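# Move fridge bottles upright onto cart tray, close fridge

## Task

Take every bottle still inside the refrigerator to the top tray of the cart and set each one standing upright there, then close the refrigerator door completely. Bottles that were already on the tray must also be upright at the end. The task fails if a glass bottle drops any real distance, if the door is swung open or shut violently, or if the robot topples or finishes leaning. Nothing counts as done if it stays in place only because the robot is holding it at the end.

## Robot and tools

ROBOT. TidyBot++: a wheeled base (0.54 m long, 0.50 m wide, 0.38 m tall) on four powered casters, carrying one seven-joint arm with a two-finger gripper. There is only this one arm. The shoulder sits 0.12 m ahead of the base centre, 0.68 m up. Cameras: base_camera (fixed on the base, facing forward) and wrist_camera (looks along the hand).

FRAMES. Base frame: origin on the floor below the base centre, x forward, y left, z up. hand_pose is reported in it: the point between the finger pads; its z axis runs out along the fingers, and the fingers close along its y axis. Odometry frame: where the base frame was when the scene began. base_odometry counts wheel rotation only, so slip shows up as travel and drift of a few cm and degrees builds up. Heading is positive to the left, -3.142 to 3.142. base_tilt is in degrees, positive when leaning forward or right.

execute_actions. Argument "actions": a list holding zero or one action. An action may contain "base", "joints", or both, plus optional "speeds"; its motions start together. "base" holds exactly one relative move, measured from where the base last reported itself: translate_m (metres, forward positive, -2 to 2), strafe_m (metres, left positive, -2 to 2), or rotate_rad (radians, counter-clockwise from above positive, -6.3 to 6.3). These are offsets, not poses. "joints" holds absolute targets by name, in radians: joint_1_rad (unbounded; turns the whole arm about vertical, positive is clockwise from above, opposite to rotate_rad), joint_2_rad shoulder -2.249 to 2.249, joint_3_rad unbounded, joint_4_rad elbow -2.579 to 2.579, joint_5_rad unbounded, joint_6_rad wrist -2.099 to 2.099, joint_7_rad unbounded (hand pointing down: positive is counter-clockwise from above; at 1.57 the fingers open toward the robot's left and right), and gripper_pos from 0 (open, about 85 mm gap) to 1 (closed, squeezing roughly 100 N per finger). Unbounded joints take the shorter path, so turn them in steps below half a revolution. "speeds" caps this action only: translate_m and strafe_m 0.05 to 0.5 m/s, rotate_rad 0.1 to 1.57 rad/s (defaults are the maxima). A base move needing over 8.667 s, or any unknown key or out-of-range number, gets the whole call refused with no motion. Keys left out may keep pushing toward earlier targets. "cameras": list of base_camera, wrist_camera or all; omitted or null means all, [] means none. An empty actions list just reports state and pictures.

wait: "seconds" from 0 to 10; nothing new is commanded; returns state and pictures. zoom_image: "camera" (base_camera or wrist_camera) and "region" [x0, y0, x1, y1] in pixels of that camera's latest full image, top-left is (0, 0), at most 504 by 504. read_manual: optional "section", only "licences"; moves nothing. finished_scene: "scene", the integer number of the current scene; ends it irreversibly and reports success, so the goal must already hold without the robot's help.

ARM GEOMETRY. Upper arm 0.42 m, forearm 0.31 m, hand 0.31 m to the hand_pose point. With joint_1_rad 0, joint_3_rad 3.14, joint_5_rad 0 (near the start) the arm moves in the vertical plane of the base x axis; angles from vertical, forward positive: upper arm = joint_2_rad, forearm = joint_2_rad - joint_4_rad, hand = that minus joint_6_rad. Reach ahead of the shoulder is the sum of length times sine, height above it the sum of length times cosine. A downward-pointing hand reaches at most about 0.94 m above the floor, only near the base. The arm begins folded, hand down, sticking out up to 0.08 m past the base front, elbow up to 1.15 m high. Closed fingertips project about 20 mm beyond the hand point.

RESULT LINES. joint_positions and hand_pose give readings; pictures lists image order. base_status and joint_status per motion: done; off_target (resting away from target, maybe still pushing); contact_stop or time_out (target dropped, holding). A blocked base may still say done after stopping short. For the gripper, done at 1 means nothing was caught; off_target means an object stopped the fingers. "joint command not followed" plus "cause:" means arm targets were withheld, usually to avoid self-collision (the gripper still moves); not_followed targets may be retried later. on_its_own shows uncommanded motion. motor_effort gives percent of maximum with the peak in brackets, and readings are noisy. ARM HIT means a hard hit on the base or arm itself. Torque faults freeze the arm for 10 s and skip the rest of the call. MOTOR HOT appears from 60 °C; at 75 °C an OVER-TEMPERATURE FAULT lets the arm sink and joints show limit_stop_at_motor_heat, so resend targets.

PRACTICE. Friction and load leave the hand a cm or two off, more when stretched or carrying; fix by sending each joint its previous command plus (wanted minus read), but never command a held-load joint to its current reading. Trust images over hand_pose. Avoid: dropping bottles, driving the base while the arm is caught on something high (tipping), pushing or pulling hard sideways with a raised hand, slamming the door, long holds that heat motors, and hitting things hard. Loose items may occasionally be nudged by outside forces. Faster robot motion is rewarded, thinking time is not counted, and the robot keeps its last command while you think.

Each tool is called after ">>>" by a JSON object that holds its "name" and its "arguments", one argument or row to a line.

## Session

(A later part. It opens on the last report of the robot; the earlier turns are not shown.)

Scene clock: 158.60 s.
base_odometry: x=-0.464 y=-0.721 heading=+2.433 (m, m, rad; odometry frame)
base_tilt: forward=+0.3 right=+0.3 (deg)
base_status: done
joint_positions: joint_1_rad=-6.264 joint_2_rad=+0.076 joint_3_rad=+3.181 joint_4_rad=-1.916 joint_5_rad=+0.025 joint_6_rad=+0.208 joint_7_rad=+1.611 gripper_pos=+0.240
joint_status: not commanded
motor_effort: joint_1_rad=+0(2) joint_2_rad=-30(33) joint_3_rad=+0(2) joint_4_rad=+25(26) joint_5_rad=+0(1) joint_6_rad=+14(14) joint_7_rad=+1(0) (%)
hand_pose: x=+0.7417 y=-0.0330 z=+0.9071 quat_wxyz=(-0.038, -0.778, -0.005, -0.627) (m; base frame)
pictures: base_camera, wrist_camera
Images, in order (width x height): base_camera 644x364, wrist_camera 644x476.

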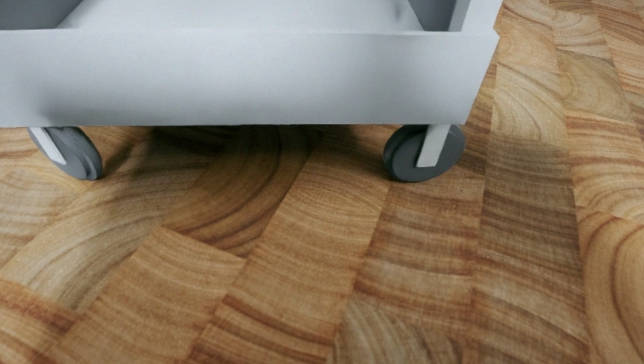

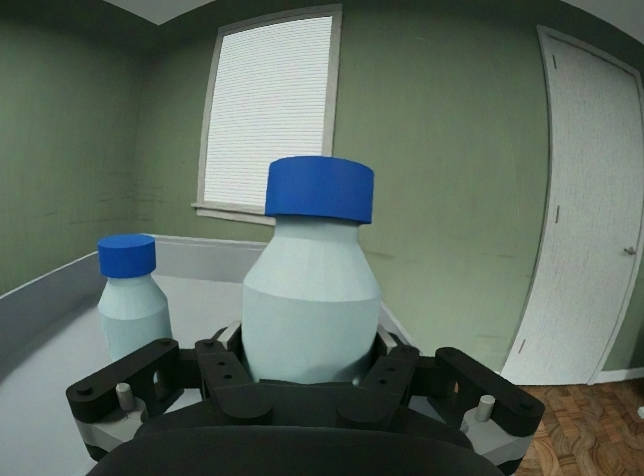

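>>> {"name": "execute_actions", "arguments": {
  "actions": [
    {"base":{"translate_m":0.07},"speeds":{"translate_m":0.1},"joints":{"joint_2_rad":0.12,"joint_4_rad":-1.94,"joint_6_rad":0.33}}
  ],
  "cameras": ["wrist_camera"]
}}

>>> {"name": "execute_actions", "arguments": {
  "actions": [
    {"joints":{"joint_2_rad":0.185,"joint_4_rad":-2.0,"joint_6_rad":0.43}}
  ],
  "cameras": ["wrist_camera"]
}}

Scene clock: 171.83 s.
base_odometry: x=-0.517 y=-0.675 heading=+2.433 (m, m, rad; odometry frame)
base_tilt: forward=+0.2 right=+0.3 (deg)
base_status: done
joint_positions: joint_1_rad=-6.264 joint_2_rad=+0.142 joint_3_rad=+3.181 joint_4_rad=-1.957 joint_5_rad=+0.025 joint_6_rad=+0.259 joint_7_rad=+1.611 gripper_pos=+0.240
joint_status: joint_6_rad off_target (ended at +0.259, target +0.330); the others done
motor_effort: joint_1_rad=+0(2) joint_2_rad=-32(35) joint_3_rad=+0(2) joint_4_rad=+24(26) joint_5_rad=-1(1) joint_6_rad=+13(13) joint_7_rad=+1(0) (%)
hand_pose: x=+0.7498 y=-0.0326 z=+0.8572 quat_wxyz=(-0.037, -0.796, -0.006, -0.605) (m; base frame)
pictures: wrist_camera
Images, in order (width x height): wrist_camera 644x476.

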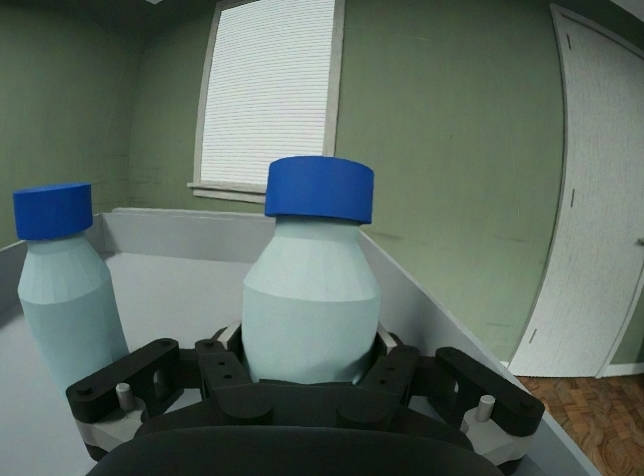

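Scene clock: 172.67 s.
base_odometry: x=-0.517 y=-0.676 heading=+2.433 (m, m, rad; odometry frame)
base_tilt: forward=+0.4 right=+0.3 (deg)
base_status: not commanded
joint_positions: joint_1_rad=-6.264 joint_2_rad=+0.172 joint_3_rad=+3.181 joint_4_rad=-1.998 joint_5_rad=+0.025 joint_6_rad=+0.377 joint_7_rad=+1.611 gripper_pos=+0.240
joint_status: all done
motor_effort: joint_1_rad=+0(1) joint_2_rad=-28(32) joint_3_rad=-1(1) joint_4_rad=+20(24) joint_5_rad=-1(1) joint_6_rad=+10(13) joint_7_rad=+1(0) (%)
hand_pose: x=+0.7540 y=-0.0317 z=+0.8503 quat_wxyz=(-0.037, -0.781, -0.007, -0.623) (m; base frame)
pictures: wrist_camera
Images, in order (width x height): wrist_camera 644x476.

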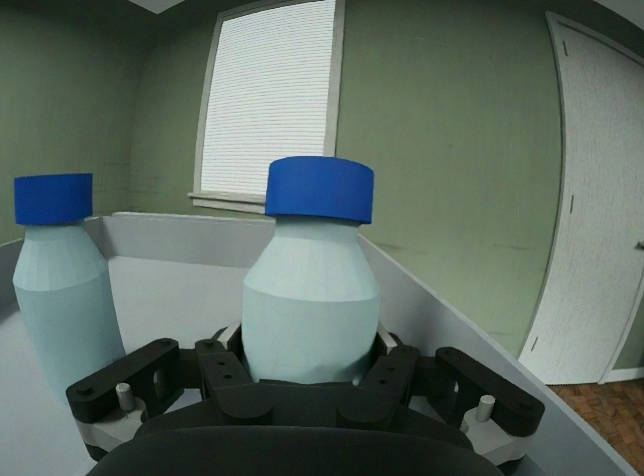

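>>> {"name": "execute_actions", "arguments": {
  "actions": [
    {"joints":{"gripper_pos":0.0,"joint_2_rad":0.172,"joint_4_rad":-1.99,"joint_6_rad":0.40}}
  ],
  "cameras": ["wrist_camera"]
}}

>>> {"name": "execute_actions", "arguments": {
  "actions": [
    {"base":{"translate_m":-0.07},"speeds":{"translate_m":0.08},"joints":{"joint_2_rad":0.13,"joint_6_rad":0.33}}
  ],
  "cameras": ["wrist_camera"]
}}

Scene clock: 177.47 s.
base_odometry: x=-0.517 y=-0.676 heading=+2.433 (m, m, rad; odometry frame)
base_tilt: forward=+0.3 right=+0.4 (deg)
base_status: not commanded
joint_positions: joint_1_rad=-6.264 joint_2_rad=+0.172 joint_3_rad=+3.181 joint_4_rad=-1.997 joint_5_rad=+0.025 joint_6_rad=+0.377 joint_7_rad=+1.611 gripper_pos=+0.000
joint_status: all done
motor_effort: joint_1_rad=+0(1) joint_2_rad=-28(31) joint_3_rad=+0(1) joint_4_rad=+19(22) joint_5_rad=-1(1) joint_6_rad=+9(12) joint_7_rad=+1(0) (%)
hand_pose: x=+0.7541 y=-0.0317 z=+0.8505 quat_wxyz=(-0.037, -0.781, -0.007, -0.623) (m; base frame)
pictures: wrist_camera
Images, in order (width x height): wrist_camera 644x476.

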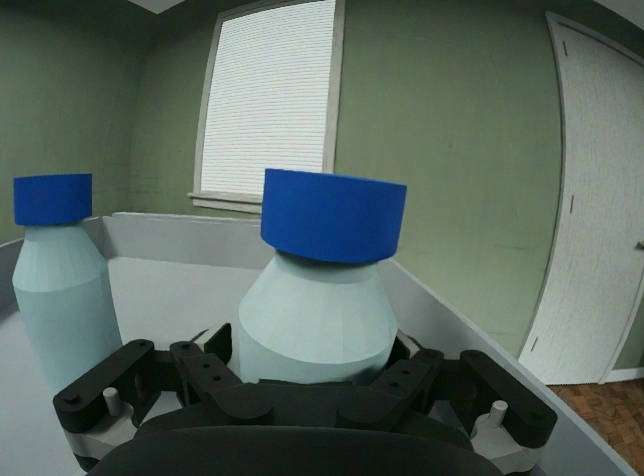

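Scene clock: 178.90 s.
base_odometry: x=-0.464 y=-0.721 heading=+2.433 (m, m, rad; odometry frame)
base_tilt: forward=+0.3 right=+0.3 (deg)
base_status: done
joint_positions: joint_1_rad=-6.264 joint_2_rad=+0.141 joint_3_rad=+3.181 joint_4_rad=-1.997 joint_5_rad=+0.025 joint_6_rad=+0.375 joint_7_rad=+1.611 gripper_pos=+0.000
joint_status: all done
motor_effort: joint_1_rad=+0(1) joint_2_rad=-26(30) joint_3_rad=+0(1) joint_4_rad=+19(20) joint_5_rad=-1(1) joint_6_rad=+9(9) joint_7_rad=+1(1) (%)
hand_pose: x=+0.7485 y=-0.0316 z=+0.8703 quat_wxyz=(-0.037, -0.771, -0.007, -0.635) (m; base frame)
pictures: wrist_camera
Images, in order (width x height): wrist_camera 644x476.

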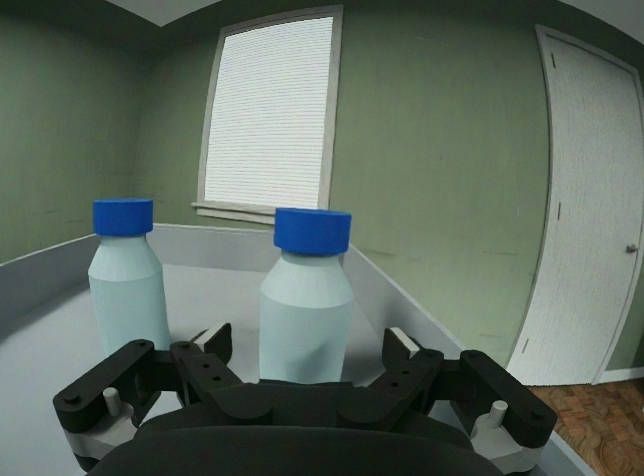

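>>> {"name": "execute_actions", "arguments": {
  "actions": [
    {"base":{"translate_m":-0.15},"joints":{"joint_2_rad":-0.05,"joint_6_rad":0.3}}
  ],
  "cameras": []
}}

>>> {"name": "execute_actions", "arguments": {
  "actions": [
    {"base":{"strafe_m":-0.25},"joints":{"joint_2_rad":-0.45,"joint_4_rad":-2.15,"joint_6_rad":0.05}}
  ],
  "cameras": []
}}

>>> {"name": "execute_actions", "arguments": {
  "actions": [
    {"base":{"rotate_rad":2.77}}
  ],
  "cameras": []
}}

>>> {"name": "execute_actions", "arguments": {
  "actions": [
    {"base":{"strafe_m":-0.17},"joints":{"joint_2_rad":-0.04,"joint_4_rad":-1.97,"joint_6_rad":0.27}}
  ],
  "cameras": []
}}

>>> {"name": "execute_actions", "arguments": {
  "actions": [
    {"base":{"translate_m":0.45},"speeds":{"translate_m":0.35}}
  ]
}}

Scene clock: 187.87 s.
base_odometry: x=-0.350 y=-0.819 heading=+2.433 (m, m, rad; odometry frame)
base_tilt: forward=+0.3 right=+0.3 (deg)
base_status: done
joint_positions: joint_1_rad=-6.264 joint_2_rad=-0.059 joint_3_rad=+3.182 joint_4_rad=-1.995 joint_5_rad=+0.025 joint_6_rad=+0.346 joint_7_rad=+1.611 gripper_pos=+0.000
joint_status: all done
motor_effort: joint_1_rad=+0(1) joint_2_rad=-20(30) joint_3_rad=+0(1) joint_4_rad=+21(21) joint_5_rad=+0(1) joint_6_rad=+9(10) joint_7_rad=+1(1) (%)
hand_pose: x=+0.6985 y=-0.0312 z=+0.9835 quat_wxyz=(-0.039, -0.714, -0.004, -0.699) (m; base frame)
pictures: none
No camera images: the call's "cameras" was empty. Leave "cameras" out to get every camera's image.

Scene clock: 189.67 s.
base_odometry: x=-0.187 y=-0.629 heading=+2.433 (m, m, rad; odometry frame)
base_tilt: forward=+0.3 right=+0.3 (deg)
base_status: done
joint_positions: joint_1_rad=-6.264 joint_2_rad=-0.441 joint_3_rad=+3.186 joint_4_rad=-2.134 joint_5_rad=+0.025 joint_6_rad=+0.095 joint_7_rad=+1.611 gripper_pos=+0.000
joint_status: all done
motor_effort: joint_1_rad=+0(2) joint_2_rad=-7(22) joint_3_rad=+0(2) joint_4_rad=+22(22) joint_5_rad=+0(1) joint_6_rad=+9(9) joint_7_rad=+0(1) (%)
hand_pose: x=+0.5622 y=-0.0307 z=+1.0154 quat_wxyz=(-0.036, -0.717, +0.004, -0.696) (m; base frame)
pictures: none
No camera images: the call's "cameras" was empty. Leave "cameras" out to get every camera's image.

Scene clock: 192.77 s.
base_odometry: x=-0.187 y=-0.629 heading=-1.081 (m, m, rad; odometry frame)
base_tilt: forward=+0.2 right=+0.3 (deg)
base_status: done
joint_positions: joint_1_rad=-6.264 joint_2_rad=-0.441 joint_3_rad=+3.186 joint_4_rad=-2.134 joint_5_rad=+0.025 joint_6_rad=+0.095 joint_7_rad=+1.611 gripper_pos=+0.000
joint_status: not commanded
motor_effort: joint_1_rad=+0(2) joint_2_rad=-7(9) joint_3_rad=+0(2) joint_4_rad=+22(22) joint_5_rad=-1(1) joint_6_rad=+10(10) joint_7_rad=+0(1) (%)
hand_pose: x=+0.5622 y=-0.0307 z=+1.0152 quat_wxyz=(-0.036, -0.717, +0.004, -0.696) (m; base frame)
pictures: none
No camera images: the call's "cameras" was empty. Leave "cameras" out to get every camera's image.

Scene clock: 194.33 s.
base_odometry: x=-0.337 y=-0.709 heading=-1.080 (m, m, rad; odometry frame)
base_tilt: forward=+0.3 right=+0.3 (deg)
base_status: done
joint_positions: joint_1_rad=-6.264 joint_2_rad=-0.048 joint_3_rad=+3.189 joint_4_rad=-1.987 joint_5_rad=+0.025 joint_6_rad=+0.224 joint_7_rad=+1.611 gripper_pos=+0.000
joint_status: all done
motor_effort: joint_1_rad=+0(2) joint_2_rad=-20(23) joint_3_rad=+0(3) joint_4_rad=+21(22) joint_5_rad=+0(0) joint_6_rad=+9(9) joint_7_rad=+1(0) (%)
hand_pose: x=+0.6996 y=-0.0361 z=+0.9444 quat_wxyz=(-0.040, -0.756, +0.000, -0.653) (m; base frame)
pictures: none
No camera images: the call's "cameras" was empty. Leave "cameras" out to get every camera's image.

Scene clock: 196.70 s.
base_odometry: x=-0.125 y=-1.106 heading=-1.081 (m, m, rad; odometry frame)
base_tilt: forward=+0.3 right=+0.3 (deg)
base_status: done
joint_positions: joint_1_rad=-6.264 joint_2_rad=-0.046 joint_3_rad=+3.189 joint_4_rad=-1.982 joint_5_rad=+0.025 joint_6_rad=+0.227 joint_7_rad=+1.611 gripper_pos=+0.000
joint_status: not commanded
motor_effort: joint_1_rad=+0(1) joint_2_rad=-21(23) joint_3_rad=+0(1) joint_4_rad=+21(22) joint_5_rad=-2(1) joint_6_rad=+10(10) joint_7_rad=+1(1) (%)
hand_pose: x=+0.7008 y=-0.0362 z=+0.9468 quat_wxyz=(-0.040, -0.754, +0.000, -0.655) (m; base frame)
pictures: base_camera, wrist_camera
Images, in order (width x height): base_camera 644x364, wrist_camera 644x476.

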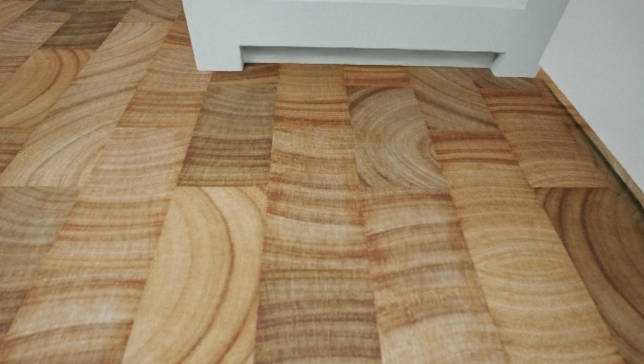

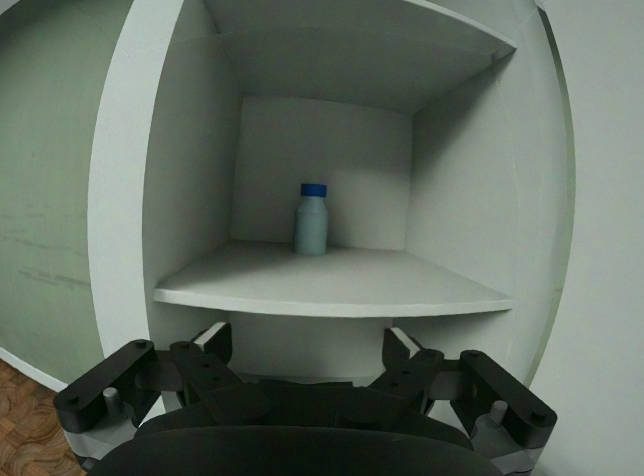

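>>> {"name": "execute_actions", "arguments": {
  "actions": [
    {"joints":{"joint_2_rad":0.1,"joint_4_rad":-1.74,"joint_6_rad":0.32}}
  ],
  "cameras": []
}}

>>> {"name": "execute_actions", "arguments": {
  "actions": [
    {"base":{"translate_m":0.24},"speeds":{"translate_m":0.2}}
  ]
}}

Scene clock: 205.20 s.
base_odometry: x=-0.125 y=-1.106 heading=-1.081 (m, m, rad; odometry frame)
base_tilt: forward=+0.3 right=+0.3 (deg)
base_status: not commanded
joint_positions: joint_1_rad=-6.264 joint_2_rad=+0.082 joint_3_rad=+3.189 joint_4_rad=-1.752 joint_5_rad=+0.025 joint_6_rad=+0.275 joint_7_rad=+1.611 gripper_pos=+0.000
joint_status: all done
motor_effort: joint_1_rad=+0(0) joint_2_rad=-27(27) joint_3_rad=+0(0) joint_4_rad=+21(22) joint_5_rad=+0(1) joint_6_rad=+9(10) joint_7_rad=+1(0) (%)
hand_pose: x=+0.7678 y=-0.0383 z=+1.0230 quat_wxyz=(-0.045, -0.703, -0.003, -0.710) (m; base frame)
pictures: none
No camera images: the call's "cameras" was empty. Leave "cameras" out to get every camera's image.

Scene clock: 207.17 s.
base_odometry: x=-0.012 y=-1.318 heading=-1.081 (m, m, rad; odometry frame)
base_tilt: forward=+0.3 right=+0.4 (deg)
base_status: done
joint_positions: joint_1_rad=-6.264 joint_2_rad=+0.091 joint_3_rad=+3.189 joint_4_rad=-1.751 joint_5_rad=+0.025 joint_6_rad=+0.277 joint_7_rad=+1.611 gripper_pos=+0.000
joint_status: not commanded
motor_effort: joint_1_rad=+0(3) joint_2_rad=-26(28) joint_3_rad=+0(2) joint_4_rad=+21(22) joint_5_rad=-1(1) joint_6_rad=+9(9) joint_7_rad=+1(1) (%)
hand_pose: x=+0.7707 y=-0.0383 z=+1.0183 quat_wxyz=(-0.045, -0.705, -0.003, -0.708) (m; base frame)
pictures: base_camera, wrist_camera
Images, in order (width x height): base_camera 644x364, wrist_camera 644x476.

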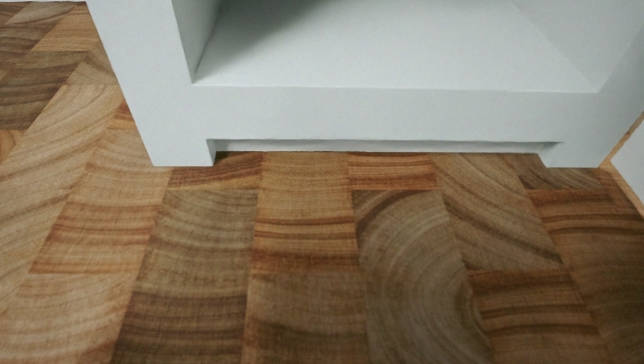

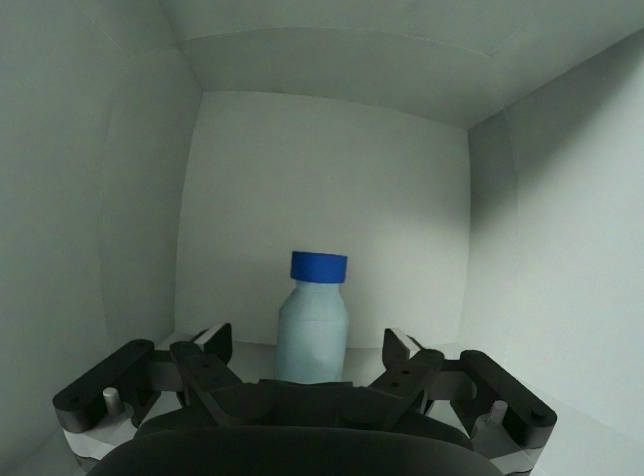

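>>> {"name": "execute_actions", "arguments": {
  "actions": [
    {"base":{"translate_m":0.05},"speeds":{"translate_m":0.1},"joints":{"joint_4_rad":-1.86,"joint_6_rad":0.15}}
  ],
  "cameras": []
}}

>>> {"name": "execute_actions", "arguments": {
  "actions": [
    {"base":{"translate_m":0.06},"speeds":{"translate_m":0.1}}
  ],
  "cameras": ["wrist_camera"]
}}

Scene clock: 213.13 s.
base_odometry: x=+0.011 y=-1.363 heading=-1.081 (m, m, rad; odometry frame)
base_tilt: forward=+0.3 right=+0.4 (deg)
base_status: done
joint_positions: joint_1_rad=-6.264 joint_2_rad=+0.089 joint_3_rad=+3.189 joint_4_rad=-1.842 joint_5_rad=+0.025 joint_6_rad=+0.203 joint_7_rad=+1.611 gripper_pos=+0.000
joint_status: all done
motor_effort: joint_1_rad=+0(2) joint_2_rad=-23(29) joint_3_rad=+0(2) joint_4_rad=+18(22) joint_5_rad=+0(1) joint_6_rad=+7(11) joint_7_rad=+0(1) (%)
hand_pose: x=+0.7575 y=-0.0383 z=+0.9416 quat_wxyz=(-0.042, -0.760, -0.002, -0.648) (m; base frame)
pictures: none
No camera images: the call's "cameras" was empty. Leave "cameras" out to get every camera's image.

Scene clock: 214.30 s.
base_odometry: x=+0.039 y=-1.416 heading=-1.081 (m, m, rad; odometry frame)
base_tilt: forward=+0.3 right=+0.3 (deg)
base_status: done
joint_positions: joint_1_rad=-6.264 joint_2_rad=+0.088 joint_3_rad=+3.189 joint_4_rad=-1.842 joint_5_rad=+0.025 joint_6_rad=+0.203 joint_7_rad=+1.611 gripper_pos=+0.000
joint_status: not commanded
motor_effort: joint_1_rad=+0(2) joint_2_rad=-23(24) joint_3_rad=+0(1) joint_4_rad=+19(21) joint_5_rad=+0(1) joint_6_rad=+8(9) joint_7_rad=+0(0) (%)
hand_pose: x=+0.7571 y=-0.0383 z=+0.9415 quat_wxyz=(-0.042, -0.760, -0.002, -0.648) (m; base frame)
pictures: wrist_camera
Images, in order (width x height): wrist_camera 644x476.

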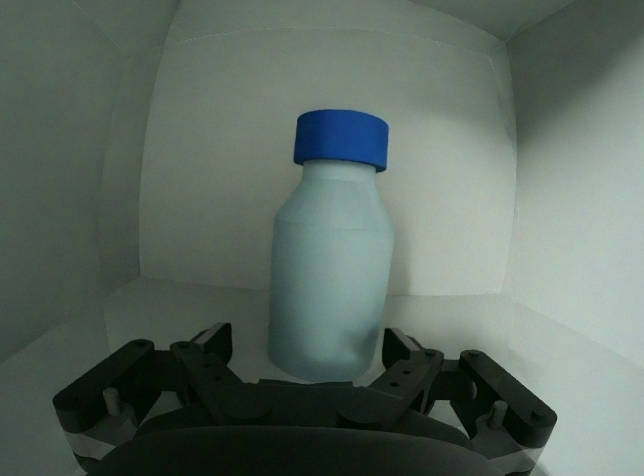

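>>> {"name": "execute_actions", "arguments": {
  "actions": [
    {"base":{"strafe_m":-0.013},"joints":{"joint_6_rad":0.41}}
  ],
  "cameras": ["wrist_camera"]
}}

Scene clock: 218.33 s.
base_odometry: x=+0.028 y=-1.422 heading=-1.081 (m, m, rad; odometry frame)
base_tilt: forward=+0.3 right=+0.3 (deg)
base_status: done
joint_positions: joint_1_rad=-6.262 joint_2_rad=+0.092 joint_3_rad=+3.188 joint_4_rad=-1.855 joint_5_rad=+0.025 joint_6_rad=+0.381 joint_7_rad=+1.611 gripper_pos=+0.000
joint_status: all done
motor_effort: joint_1_rad=+0(3) joint_2_rad=-26(28) joint_3_rad=+0(3) joint_4_rad=+21(22) joint_5_rad=-1(1) joint_6_rad=+9(11) joint_7_rad=+0(1) (%)
hand_pose: x=+0.7609 y=-0.0381 z=+0.9866 quat_wxyz=(-0.045, -0.705, -0.003, -0.707) (m; base frame)
pictures: wrist_camera
Images, in order (width x height): wrist_camera 644x476.

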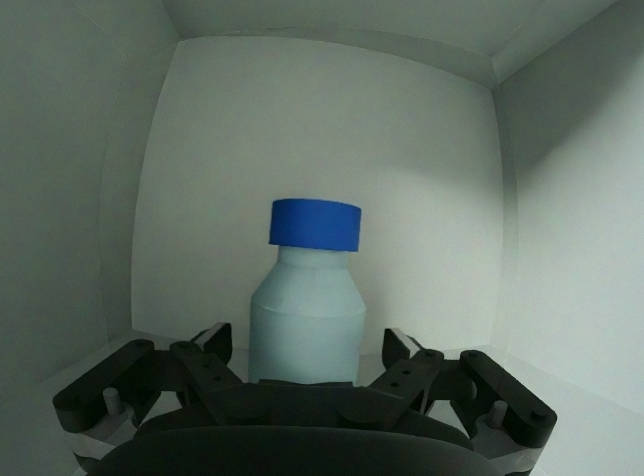

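>>> {"name": "execute_actions", "arguments": {
  "actions": [
    {"base":{"translate_m":0.032},"speeds":{"translate_m":0.07}}
  ],
  "cameras": ["wrist_camera"]
}}

>>> {"name": "execute_actions", "arguments": {
  "actions": [
    {"joints":{"gripper_pos":1}}
  ],
  "cameras": ["wrist_camera"]
}}

Scene clock: 222.57 s.
base_odometry: x=+0.043 y=-1.450 heading=-1.081 (m, m, rad; odometry frame)
base_tilt: forward=+0.3 right=+0.3 (deg)
base_status: done
joint_positions: joint_1_rad=-6.262 joint_2_rad=+0.093 joint_3_rad=+3.188 joint_4_rad=-1.855 joint_5_rad=+0.025 joint_6_rad=+0.381 joint_7_rad=+1.611 gripper_pos=+0.000
joint_status: not commanded
motor_effort: joint_1_rad=-1(2) joint_2_rad=-26(29) joint_3_rad=+0(2) joint_4_rad=+21(22) joint_5_rad=-1(1) joint_6_rad=+9(9) joint_7_rad=+0(1) (%)
hand_pose: x=+0.7611 y=-0.0381 z=+0.9860 quat_wxyz=(-0.045, -0.706, -0.003, -0.707) (m; base frame)
pictures: wrist_camera
Images, in order (width x height): wrist_camera 644x476.

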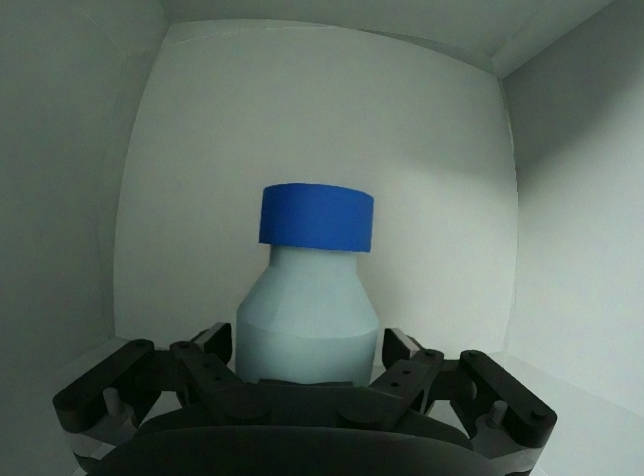

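Scene clock: 223.67 s.
base_odometry: x=+0.043 y=-1.450 heading=-1.081 (m, m, rad; odometry frame)
base_tilt: forward=+0.3 right=+0.3 (deg)
base_status: not commanded
joint_positions: joint_1_rad=-6.262 joint_2_rad=+0.093 joint_3_rad=+3.188 joint_4_rad=-1.855 joint_5_rad=+0.025 joint_6_rad=+0.381 joint_7_rad=+1.611 gripper_pos=+0.234
joint_status: gripper_pos off_target (ended at +0.234, target +1.000)
motor_effort: joint_1_rad=+0(1) joint_2_rad=-25(26) joint_3_rad=+0(1) joint_4_rad=+20(21) joint_5_rad=-1(1) joint_6_rad=+10(9) joint_7_rad=+1(1) (%)
hand_pose: x=+0.7611 y=-0.0381 z=+0.9860 quat_wxyz=(-0.045, -0.706, -0.003, -0.707) (m; base frame)
pictures: wrist_camera
Images, in order (width x height): wrist_camera 644x476.

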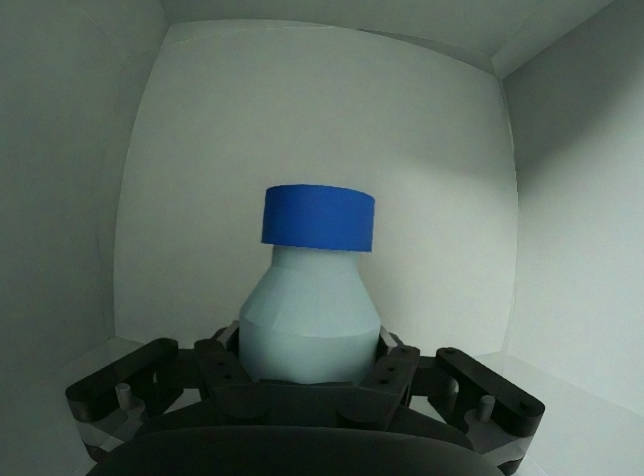

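>>> {"name": "execute_actions", "arguments": {
  "actions": [
    {"joints":{"joint_2_rad":0.02,"joint_4_rad":-1.8,"joint_6_rad":0.38}}
  ],
  "cameras": ["wrist_camera"]
}}

>>> {"name": "execute_actions", "arguments": {
  "actions": [
    {"base":{"translate_m":-0.83},"speeds":{"translate_m":0.3}}
  ],
  "cameras": []
}}

>>> {"name": "execute_actions", "arguments": {
  "actions": [
    {"base":{"strafe_m":0.183},"joints":{"joint_2_rad":-0.45,"joint_4_rad":-2.1,"joint_6_rad":0.1}}
  ],
  "cameras": []
}}

>>> {"name": "execute_actions", "arguments": {
  "actions": [
    {"base":{"rotate_rad":-2.77},"speeds":{"rotate_rad":0.9}}
  ],
  "cameras": []
}}

>>> {"name": "execute_actions", "arguments": {
  "actions": [
    {"base":{"strafe_m":0.5},"speeds":{"strafe_m":0.3},"joints":{"joint_2_rad":-0.2,"joint_4_rad":-1.9,"joint_6_rad":0.2}}
  ]
}}

Scene clock: 230.90 s.
base_odometry: x=+0.043 y=-1.450 heading=-1.081 (m, m, rad; odometry frame)
base_tilt: forward=+0.3 right=+0.3 (deg)
base_status: not commanded
joint_positions: joint_1_rad=-6.262 joint_2_rad=+0.064 joint_3_rad=+3.188 joint_4_rad=-1.837 joint_5_rad=+0.025 joint_6_rad=+0.381 joint_7_rad=+1.611 gripper_pos=+0.234
joint_status: joint_2_rad off_target (ended at +0.064, target +0.020); the others done
motor_effort: joint_1_rad=+0(0) joint_2_rad=-29(32) joint_3_rad=+0(0) joint_4_rad=+25(26) joint_5_rad=-1(0) joint_6_rad=+12(13) joint_7_rad=+1(1) (%)
hand_pose: x=+0.7535 y=-0.0379 z=+1.0161 quat_wxyz=(-0.045, -0.689, -0.003, -0.724) (m; base frame)
pictures: wrist_camera
Images, in order (width x height): wrist_camera 644x476.

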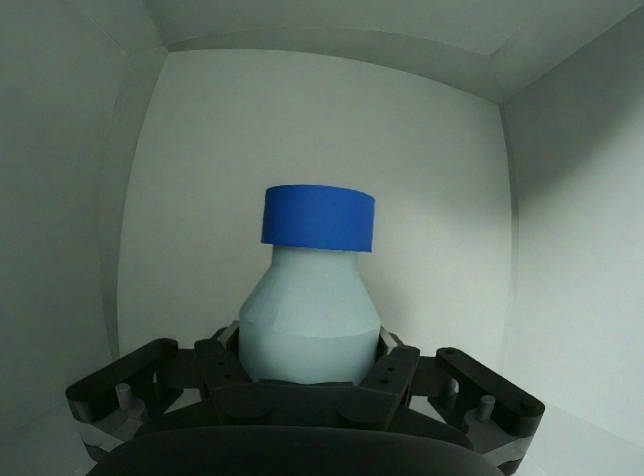

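Scene clock: 234.67 s.
base_odometry: x=-0.347 y=-0.718 heading=-1.082 (m, m, rad; odometry frame)
base_tilt: forward=+0.3 right=+0.3 (deg)
base_status: done
joint_positions: joint_1_rad=-6.262 joint_2_rad=+0.054 joint_3_rad=+3.188 joint_4_rad=-1.835 joint_5_rad=+0.025 joint_6_rad=+0.381 joint_7_rad=+1.611 gripper_pos=+0.234
joint_status: not commanded
motor_effort: joint_1_rad=+0(2) joint_2_rad=-29(34) joint_3_rad=+0(3) joint_4_rad=+25(26) joint_5_rad=-1(1) joint_6_rad=+13(14) joint_7_rad=+1(1) (%)
hand_pose: x=+0.7504 y=-0.0376 z=+1.0230 quat_wxyz=(-0.045, -0.685, -0.003, -0.727) (m; base frame)
pictures: none
No camera images: the call's "cameras" was empty. Leave "cameras" out to get every camera's image.

Scene clock: 236.37 s.
base_odometry: x=-0.186 y=-0.632 heading=-1.081 (m, m, rad; odometry frame)
base_tilt: forward=+0.2 right=+0.4 (deg)
base_status: done
joint_positions: joint_1_rad=-6.264 joint_2_rad=-0.422 joint_3_rad=+3.183 joint_4_rad=-2.110 joint_5_rad=+0.025 joint_6_rad=+0.118 joint_7_rad=+1.611 gripper_pos=+0.234
joint_status: all done
motor_effort: joint_1_rad=+0(3) joint_2_rad=-11(31) joint_3_rad=+0(3) joint_4_rad=+26(26) joint_5_rad=-1(2) joint_6_rad=+13(13) joint_7_rad=+1(1) (%)
hand_pose: x=+0.5697 y=-0.0290 z=+1.0293 quat_wxyz=(-0.036, -0.707, +0.002, -0.706) (m; base frame)
pictures: none
No camera images: the call's "cameras" was empty. Leave "cameras" out to get every camera's image.

Scene clock: 240.37 s.
base_odometry: x=-0.186 y=-0.632 heading=+2.433 (m, m, rad; odometry frame)
base_tilt: forward=+0.3 right=+0.3 (deg)
base_status: done
joint_positions: joint_1_rad=-6.264 joint_2_rad=-0.422 joint_3_rad=+3.186 joint_4_rad=-2.110 joint_5_rad=+0.025 joint_6_rad=+0.117 joint_7_rad=+1.611 gripper_pos=+0.234
joint_status: not commanded
motor_effort: joint_1_rad=+0(1) joint_2_rad=-11(13) joint_3_rad=+0(2) joint_4_rad=+26(27) joint_5_rad=-1(1) joint_6_rad=+13(13) joint_7_rad=+1(1) (%)
hand_pose: x=+0.5696 y=-0.0308 z=+1.0291 quat_wxyz=(-0.036, -0.707, +0.003, -0.706) (m; base frame)
pictures: none
No camera images: the call's "cameras" was empty. Leave "cameras" out to get every camera's image.

Scene clock: 243.03 s.
base_odometry: x=-0.512 y=-1.011 heading=+2.432 (m, m, rad; odometry frame)
base_tilt: forward=+0.3 right=+0.3 (deg)
base_status: done
joint_positions: joint_1_rad=-6.264 joint_2_rad=-0.183 joint_3_rad=+3.185 joint_4_rad=-1.938 joint_5_rad=+0.025 joint_6_rad=+0.128 joint_7_rad=+1.611 gripper_pos=+0.234
joint_status: joint_6_rad off_target (ended at +0.128, target +0.200); the others done
motor_effort: joint_1_rad=+0(1) joint_2_rad=-20(22) joint_3_rad=+0(3) joint_4_rad=+26(27) joint_5_rad=-1(1) joint_6_rad=+13(14) joint_7_rad=+1(0) (%)
hand_pose: x=+0.6617 y=-0.0339 z=+1.0205 quat_wxyz=(-0.039, -0.727, +0.001, -0.686) (m; base frame)
pictures: base_camera, wrist_camera
Images, in order (width x height): base_camera 644x364, wrist_camera 644x476.

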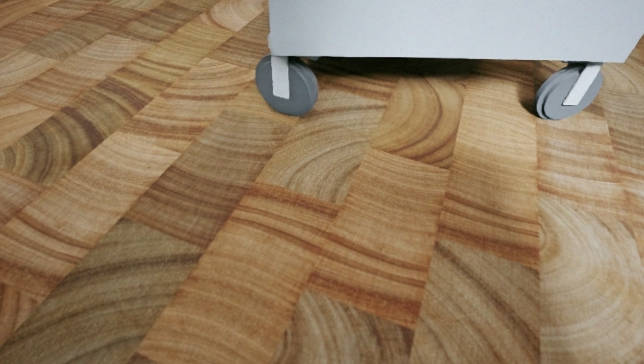

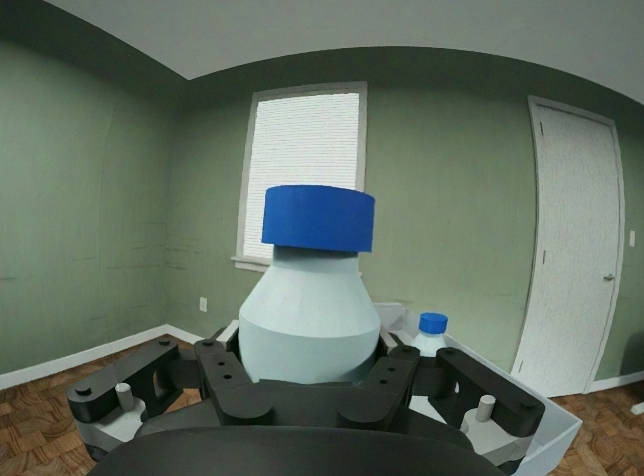

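>>> {"name": "execute_actions", "arguments": {
  "actions": [
    {"base":{"strafe_m":0.015},"joints":{"joint_2_rad":0.05,"joint_4_rad":-1.85,"joint_6_rad":0.3}}
  ],
  "cameras": []
}}

>>> {"name": "execute_actions", "arguments": {
  "actions": [
    {"base":{"translate_m":0.17},"speeds":{"translate_m":0.12}}
  ]
}}

Scene clock: 250.03 s.
base_odometry: x=-0.522 y=-1.022 heading=+2.431 (m, m, rad; odometry frame)
base_tilt: forward=+0.3 right=+0.3 (deg)
base_status: done
joint_positions: joint_1_rad=-6.265 joint_2_rad=+0.078 joint_3_rad=+3.182 joint_4_rad=-1.887 joint_5_rad=+0.025 joint_6_rad=+0.229 joint_7_rad=+1.611 gripper_pos=+0.234
joint_status: joint_6_rad off_target (ended at +0.229, target +0.300); the others done
motor_effort: joint_1_rad=+0(2) joint_2_rad=-30(33) joint_3_rad=+0(3) joint_4_rad=+25(27) joint_5_rad=-1(1) joint_6_rad=+13(14) joint_7_rad=+0(1) (%)
hand_pose: x=+0.7488 y=-0.0331 z=+0.9295 quat_wxyz=(-0.039, -0.763, -0.005, -0.645) (m; base frame)
pictures: none
No camera images: the call's "cameras" was empty. Leave "cameras" out to get every camera's image.

Scene clock: 252.07 s.
base_odometry: x=-0.651 y=-0.912 heading=+2.431 (m, m, rad; odometry frame)
base_tilt: forward=+0.3 right=+0.3 (deg)
base_status: done
joint_positions: joint_1_rad=-6.265 joint_2_rad=+0.078 joint_3_rad=+3.182 joint_4_rad=-1.885 joint_5_rad=+0.025 joint_6_rad=+0.231 joint_7_rad=+1.611 gripper_pos=+0.234
joint_status: not commanded
motor_effort: joint_1_rad=+0(1) joint_2_rad=-30(33) joint_3_rad=-1(1) joint_4_rad=+25(26) joint_5_rad=-1(1) joint_6_rad=+13(14) joint_7_rad=+1(0) (%)
hand_pose: x=+0.7490 y=-0.0331 z=+0.9308 quat_wxyz=(-0.039, -0.762, -0.005, -0.646) (m; base frame)
pictures: base_camera, wrist_camera
Images, in order (width x height): base_camera 644x364, wrist_camera 644x476.

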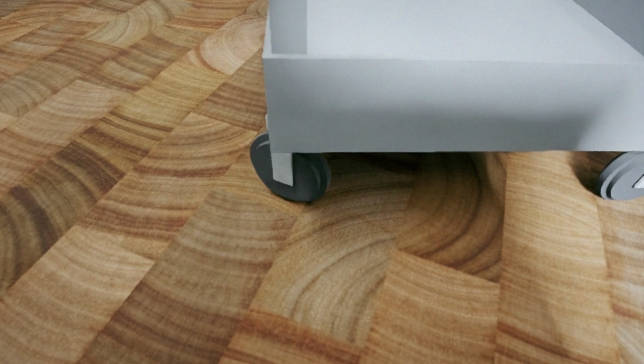

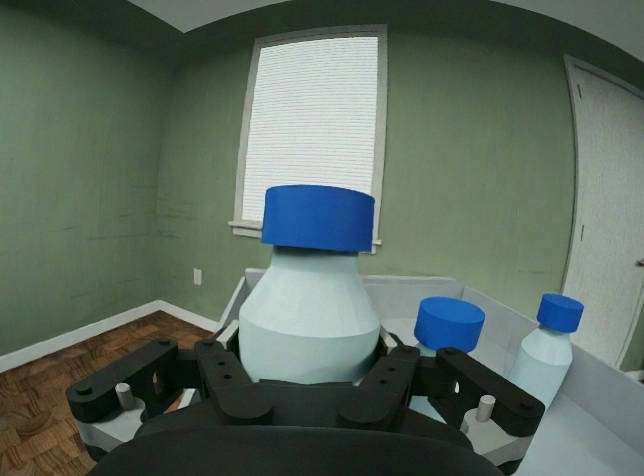

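>>> {"name": "execute_actions", "arguments": {
  "actions": [
    {"joints":{"joint_2_rad":0.14,"joint_4_rad":-1.94,"joint_6_rad":0.41}}
  ],
  "cameras": ["wrist_camera"]
}}

Scene clock: 255.70 s.
base_odometry: x=-0.651 y=-0.912 heading=+2.431 (m, m, rad; odometry frame)
base_tilt: forward=+0.3 right=+0.3 (deg)
base_status: not commanded
joint_positions: joint_1_rad=-6.265 joint_2_rad=+0.161 joint_3_rad=+3.182 joint_4_rad=-1.956 joint_5_rad=+0.025 joint_6_rad=+0.339 joint_7_rad=+1.611 gripper_pos=+0.234
joint_status: joint_6_rad off_target (ended at +0.339, target +0.410); the others done
motor_effort: joint_1_rad=+0(1) joint_2_rad=-32(35) joint_3_rad=+0(0) joint_4_rad=+24(25) joint_5_rad=-1(1) joint_6_rad=+13(14) joint_7_rad=+0(1) (%)
hand_pose: x=+0.7593 y=-0.0322 z=+0.8695 quat_wxyz=(-0.038, -0.777, -0.007, -0.629) (m; base frame)
pictures: wrist_camera
Images, in order (width x height): wrist_camera 644x476.

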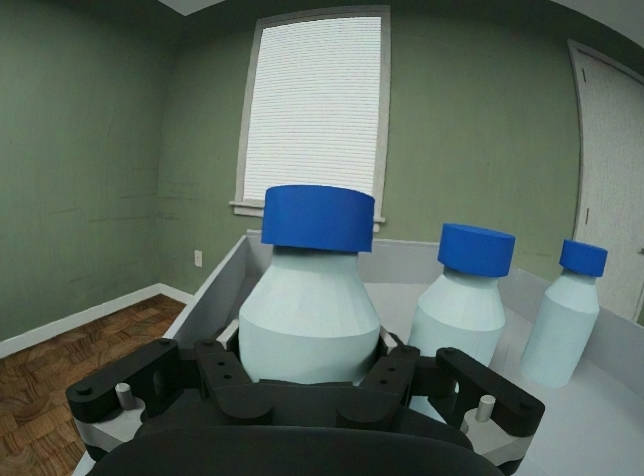

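>>> {"name": "execute_actions", "arguments": {
  "actions": [
    {"joints":{"joint_2_rad":0.185,"joint_4_rad":-1.96,"joint_6_rad":0.46}}
  ],
  "cameras": ["wrist_camera"]
}}

Scene clock: 258.30 s.
base_odometry: x=-0.651 y=-0.912 heading=+2.431 (m, m, rad; odometry frame)
base_tilt: forward=+0.3 right=+0.3 (deg)
base_status: not commanded
joint_positions: joint_1_rad=-6.265 joint_2_rad=+0.190 joint_3_rad=+3.182 joint_4_rad=-1.967 joint_5_rad=+0.025 joint_6_rad=+0.397 joint_7_rad=+1.611 gripper_pos=+0.234
joint_status: joint_6_rad off_target (ended at +0.397, target +0.460); the others done
motor_effort: joint_1_rad=+0(0) joint_2_rad=-31(34) joint_3_rad=+0(0) joint_4_rad=+22(23) joint_5_rad=+0(0) joint_6_rad=+12(13) joint_7_rad=+1(1) (%)
hand_pose: x=+0.7658 y=-0.0319 z=+0.8630 quat_wxyz=(-0.038, -0.770, -0.007, -0.636) (m; base frame)
pictures: wrist_camera
Images, in order (width x height): wrist_camera 644x476.

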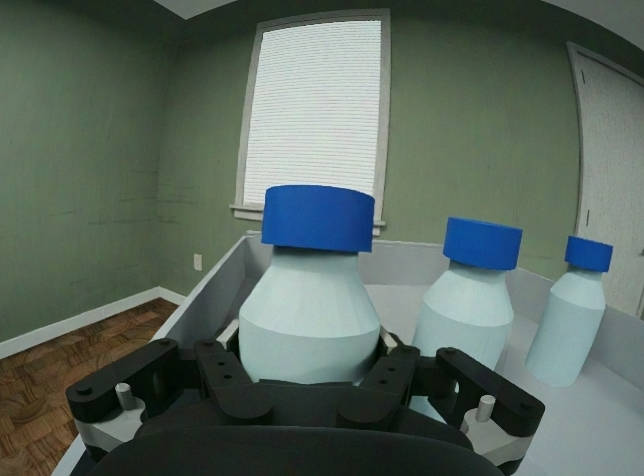

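>>> {"name": "execute_actions", "arguments": {
  "actions": [
    {"joints":{"joint_2_rad":0.21,"joint_4_rad":-1.97,"joint_6_rad":0.47}}
  ],
  "cameras": ["wrist_camera"]
}}

Scene clock: 262.67 s.
base_odometry: x=-0.651 y=-0.912 heading=+2.431 (m, m, rad; odometry frame)
base_tilt: forward=+0.3 right=+0.3 (deg)
base_status: not commanded
joint_positions: joint_1_rad=-6.265 joint_2_rad=+0.197 joint_3_rad=+3.182 joint_4_rad=-1.968 joint_5_rad=+0.025 joint_6_rad=+0.414 joint_7_rad=+1.611 gripper_pos=+0.234
joint_status: all done
motor_effort: joint_1_rad=+0(0) joint_2_rad=-30(31) joint_3_rad=+0(0) joint_4_rad=+21(22) joint_5_rad=+0(1) joint_6_rad=+11(12) joint_7_rad=+1(1) (%)
hand_pose: x=+0.7679 y=-0.0318 z=+0.8627 quat_wxyz=(-0.038, -0.768, -0.008, -0.640) (m; base frame)
pictures: wrist_camera
Images, in order (width x height): wrist_camera 644x476.

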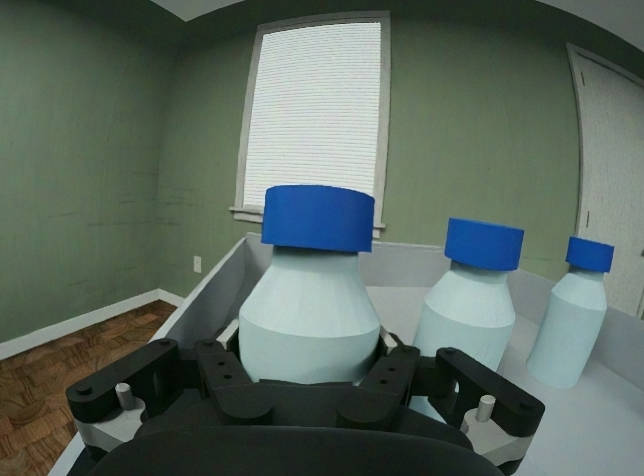

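Supported now.

>>> {"name": "execute_actions", "arguments": {
  "actions": [
    {"joints":{"joint_2_rad":0.197,"joint_4_rad":-1.96,"joint_6_rad":0.43,"gripper_pos":0.0}}
  ],
  "cameras": ["wrist_camera"]
}}

>>> {"name": "execute_actions", "arguments": {
  "actions": [
    {"base":{"translate_m":-0.07},"speeds":{"translate_m":0.08},"joints":{"joint_2_rad":0.14,"joint_6_rad":0.33}}
  ],
  "cameras": ["wrist_camera"]
}}

Scene clock: 267.10 s.
base_odometry: x=-0.650 y=-0.912 heading=+2.431 (m, m, rad; odometry frame)
base_tilt: forward=+0.4 right=+0.4 (deg)
base_status: not commanded
joint_positions: joint_1_rad=-6.264 joint_2_rad=+0.198 joint_3_rad=+3.184 joint_4_rad=-1.967 joint_5_rad=+0.025 joint_6_rad=+0.414 joint_7_rad=+1.611 gripper_pos=+0.000
joint_status: all done
motor_effort: joint_1_rad=-1(3) joint_2_rad=-28(31) joint_3_rad=+0(3) joint_4_rad=+19(21) joint_5_rad=-1(0) joint_6_rad=+9(12) joint_7_rad=+1(0) (%)
hand_pose: x=+0.7681 y=-0.0336 z=+0.8631 quat_wxyz=(-0.039, -0.767, -0.007, -0.640) (m; base frame)
pictures: wrist_camera
Images, in order (width x height): wrist_camera 644x476.

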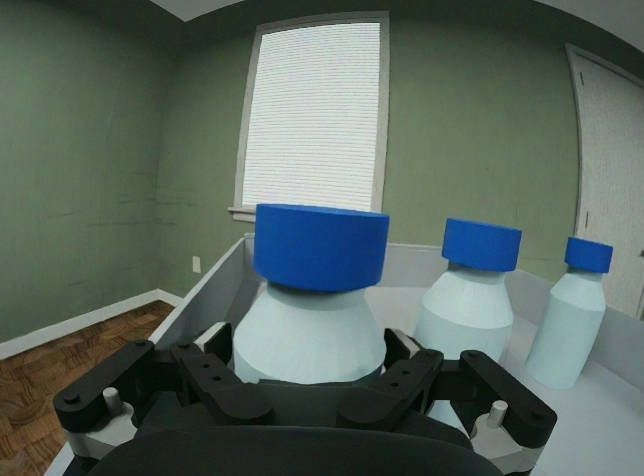

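Scene clock: 268.53 s.
base_odometry: x=-0.597 y=-0.957 heading=+2.431 (m, m, rad; odometry frame)
base_tilt: forward=+0.3 right=+0.3 (deg)
base_status: done
joint_positions: joint_1_rad=-6.263 joint_2_rad=+0.150 joint_3_rad=+3.185 joint_4_rad=-1.966 joint_5_rad=+0.025 joint_6_rad=+0.374 joint_7_rad=+1.611 gripper_pos=+0.000
joint_status: all done
motor_effort: joint_1_rad=+0(2) joint_2_rad=-26(31) joint_3_rad=+0(2) joint_4_rad=+19(20) joint_5_rad=-1(0) joint_6_rad=+9(10) joint_7_rad=+1(0) (%)
hand_pose: x=+0.7569 y=-0.0350 z=+0.8816 quat_wxyz=(-0.040, -0.765, -0.005, -0.643) (m; base frame)
pictures: wrist_camera
Images, in order (width x height): wrist_camera 644x476.

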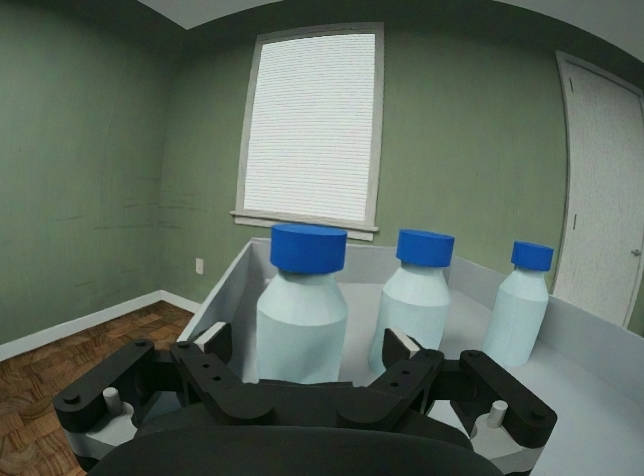

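>>> {"name": "execute_actions", "arguments": {
  "actions": [
    {"joints":{"joint_2_rad":-0.5,"joint_4_rad":-2.0,"joint_6_rad":0.1}}
  ],
  "cameras": []
}}

>>> {"name": "execute_actions", "arguments": {
  "actions": [
    {"joints":{"joint_2_rad":-0.8,"joint_4_rad":-2.4,"joint_6_rad":0.0,"gripper_pos":1}}
  ],
  "cameras": []
}}

>>> {"name": "execute_actions", "arguments": {
  "actions": [
    {"base":{"rotate_rad":2.3}}
  ]
}}

Scene clock: 281.50 s.
base_odometry: x=-0.597 y=-0.957 heading=+2.431 (m, m, rad; odometry frame)
base_tilt: forward=+0.2 right=+0.3 (deg)
base_status: not commanded
joint_positions: joint_1_rad=-6.263 joint_2_rad=-0.491 joint_3_rad=+3.185 joint_4_rad=-1.984 joint_5_rad=+0.025 joint_6_rad=+0.146 joint_7_rad=+1.611 gripper_pos=+0.000
joint_status: all done
motor_effort: joint_1_rad=+0(0) joint_2_rad=-5(28) joint_3_rad=+0(0) joint_4_rad=+22(22) joint_5_rad=-1(1) joint_6_rad=+9(9) joint_7_rad=+1(1) (%)
hand_pose: x=+0.5370 y=-0.0316 z=+1.1464 quat_wxyz=(-0.041, -0.624, +0.005, -0.781) (m; base frame)
pictures: none
No camera images: the call's "cameras" was empty. Leave "cameras" out to get every camera's image.

Scene clock: 283.03 s.
base_odometry: x=-0.597 y=-0.957 heading=+2.431 (m, m, rad; odometry frame)
base_tilt: forward=+0.4 right=+0.3 (deg)
base_status: not commanded
joint_positions: joint_1_rad=-6.263 joint_2_rad=-0.783 joint_3_rad=+3.185 joint_4_rad=-2.389 joint_5_rad=+0.025 joint_6_rad=+0.044 joint_7_rad=+1.611 gripper_pos=+0.999
joint_status: all done
motor_effort: joint_1_rad=-1(0) joint_2_rad=+3(3) joint_3_rad=+0(0) joint_4_rad=+22(23) joint_5_rad=+0(0) joint_6_rad=+10(10) joint_7_rad=+1(1) (%)
hand_pose: x=+0.4473 y=-0.0240 z=+0.9717 quat_wxyz=(-0.030, -0.704, +0.006, -0.709) (m; base frame)
pictures: none
No camera images: the call's "cameras" was empty. Leave "cameras" out to get every camera's image.

Scene clock: 285.83 s.
base_odometry: x=-0.597 y=-0.957 heading=-1.553 (m, m, rad; odometry frame)
base_tilt: forward=+0.3 right=+0.3 (deg)
base_status: done
joint_positions: joint_1_rad=-6.263 joint_2_rad=-0.783 joint_3_rad=+3.185 joint_4_rad=-2.389 joint_5_rad=+0.025 joint_6_rad=+0.044 joint_7_rad=+1.611 gripper_pos=+0.999
joint_status: not commanded
motor_effort: joint_1_rad=+0(1) joint_2_rad=+4(4) joint_3_rad=+0(2) joint_4_rad=+22(22) joint_5_rad=+0(0) joint_6_rad=+10(10) joint_7_rad=+1(1) (%)
hand_pose: x=+0.4473 y=-0.0240 z=+0.9717 quat_wxyz=(-0.030, -0.704, +0.006, -0.709) (m; base frame)
pictures: base_camera, wrist_camera
Images, in order (width x height): base_camera 644x364, wrist_camera 644x476.

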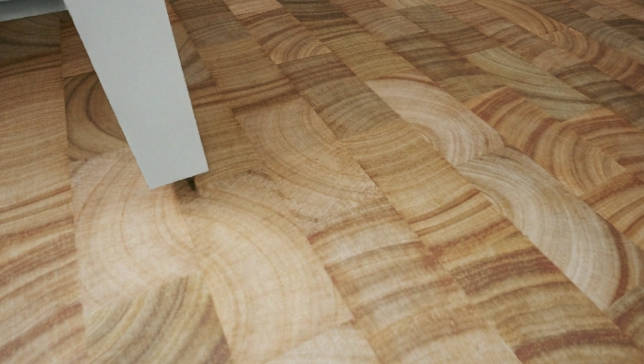

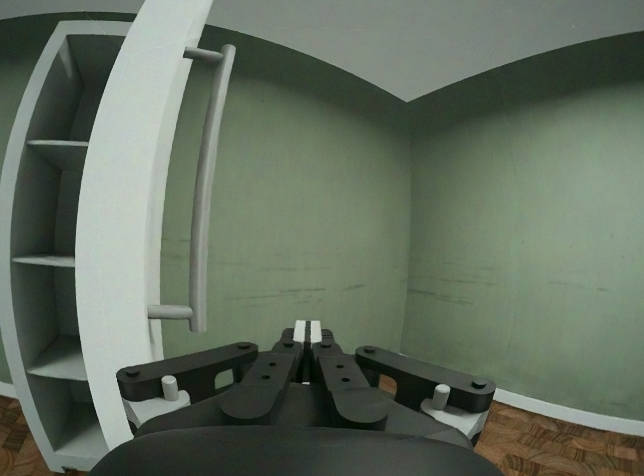

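>>> {"name": "execute_actions", "arguments": {
  "actions": [
    {"base":{"rotate_rad":-0.15},"joints":{"joint_2_rad":0.35,"joint_4_rad":-2.2,"joint_6_rad":0.55}}
  ],
  "cameras": []
}}

>>> {"name": "execute_actions", "arguments": {
  "actions": [
    {"base":{"rotate_rad":0.62},"speeds":{"rotate_rad":0.12}}
  ]
}}

Scene clock: 295.77 s.
base_odometry: x=-0.597 y=-0.957 heading=-1.702 (m, m, rad; odometry frame)
base_tilt: forward=+0.3 right=+0.3 (deg)
base_status: done
joint_positions: joint_1_rad=-6.263 joint_2_rad=+0.338 joint_3_rad=+3.185 joint_4_rad=-2.216 joint_5_rad=+0.025 joint_6_rad=+0.503 joint_7_rad=+1.611 gripper_pos=+0.999
joint_status: all done
motor_effort: joint_1_rad=+0(1) joint_2_rad=-28(29) joint_3_rad=+0(1) joint_4_rad=+14(22) joint_5_rad=-1(1) joint_6_rad=+8(8) joint_7_rad=+1(1) (%)
hand_pose: x=+0.7085 y=-0.0313 z=+0.6735 quat_wxyz=(-0.033, -0.855, -0.007, -0.518) (m; base frame)
pictures: none
No camera images: the call's "cameras" was empty. Leave "cameras" out to get every camera's image.

Scene clock: 301.40 s.
base_odometry: x=-0.597 y=-0.957 heading=-1.083 (m, m, rad; odometry frame)
base_tilt: forward=+0.3 right=+0.3 (deg)
base_status: done
joint_positions: joint_1_rad=-6.260 joint_2_rad=+0.338 joint_3_rad=+3.189 joint_4_rad=-2.216 joint_5_rad=+0.025 joint_6_rad=+0.504 joint_7_rad=+1.611 gripper_pos=+0.999
joint_status: not commanded
motor_effort: joint_1_rad=+0(4) joint_2_rad=-28(28) joint_3_rad=+0(4) joint_4_rad=+14(15) joint_5_rad=+0(1) joint_6_rad=+8(8) joint_7_rad=+1(0) (%)
hand_pose: x=+0.7085 y=-0.0353 z=+0.6737 quat_wxyz=(-0.035, -0.855, -0.005, -0.518) (m; base frame)
pictures: base_camera, wrist_camera
Images, in order (width x height): base_camera 644x364, wrist_camera 644x476.

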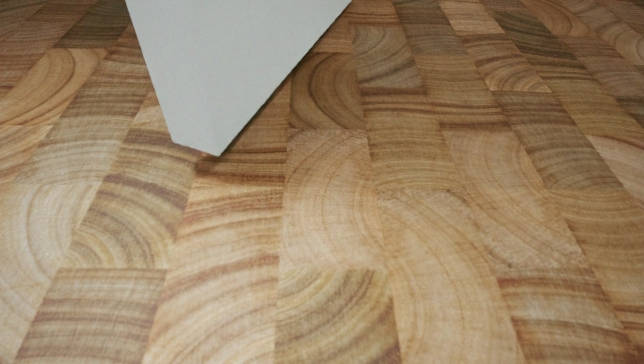

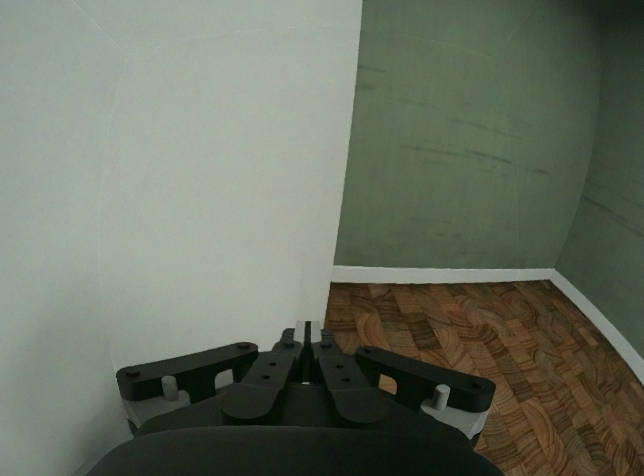

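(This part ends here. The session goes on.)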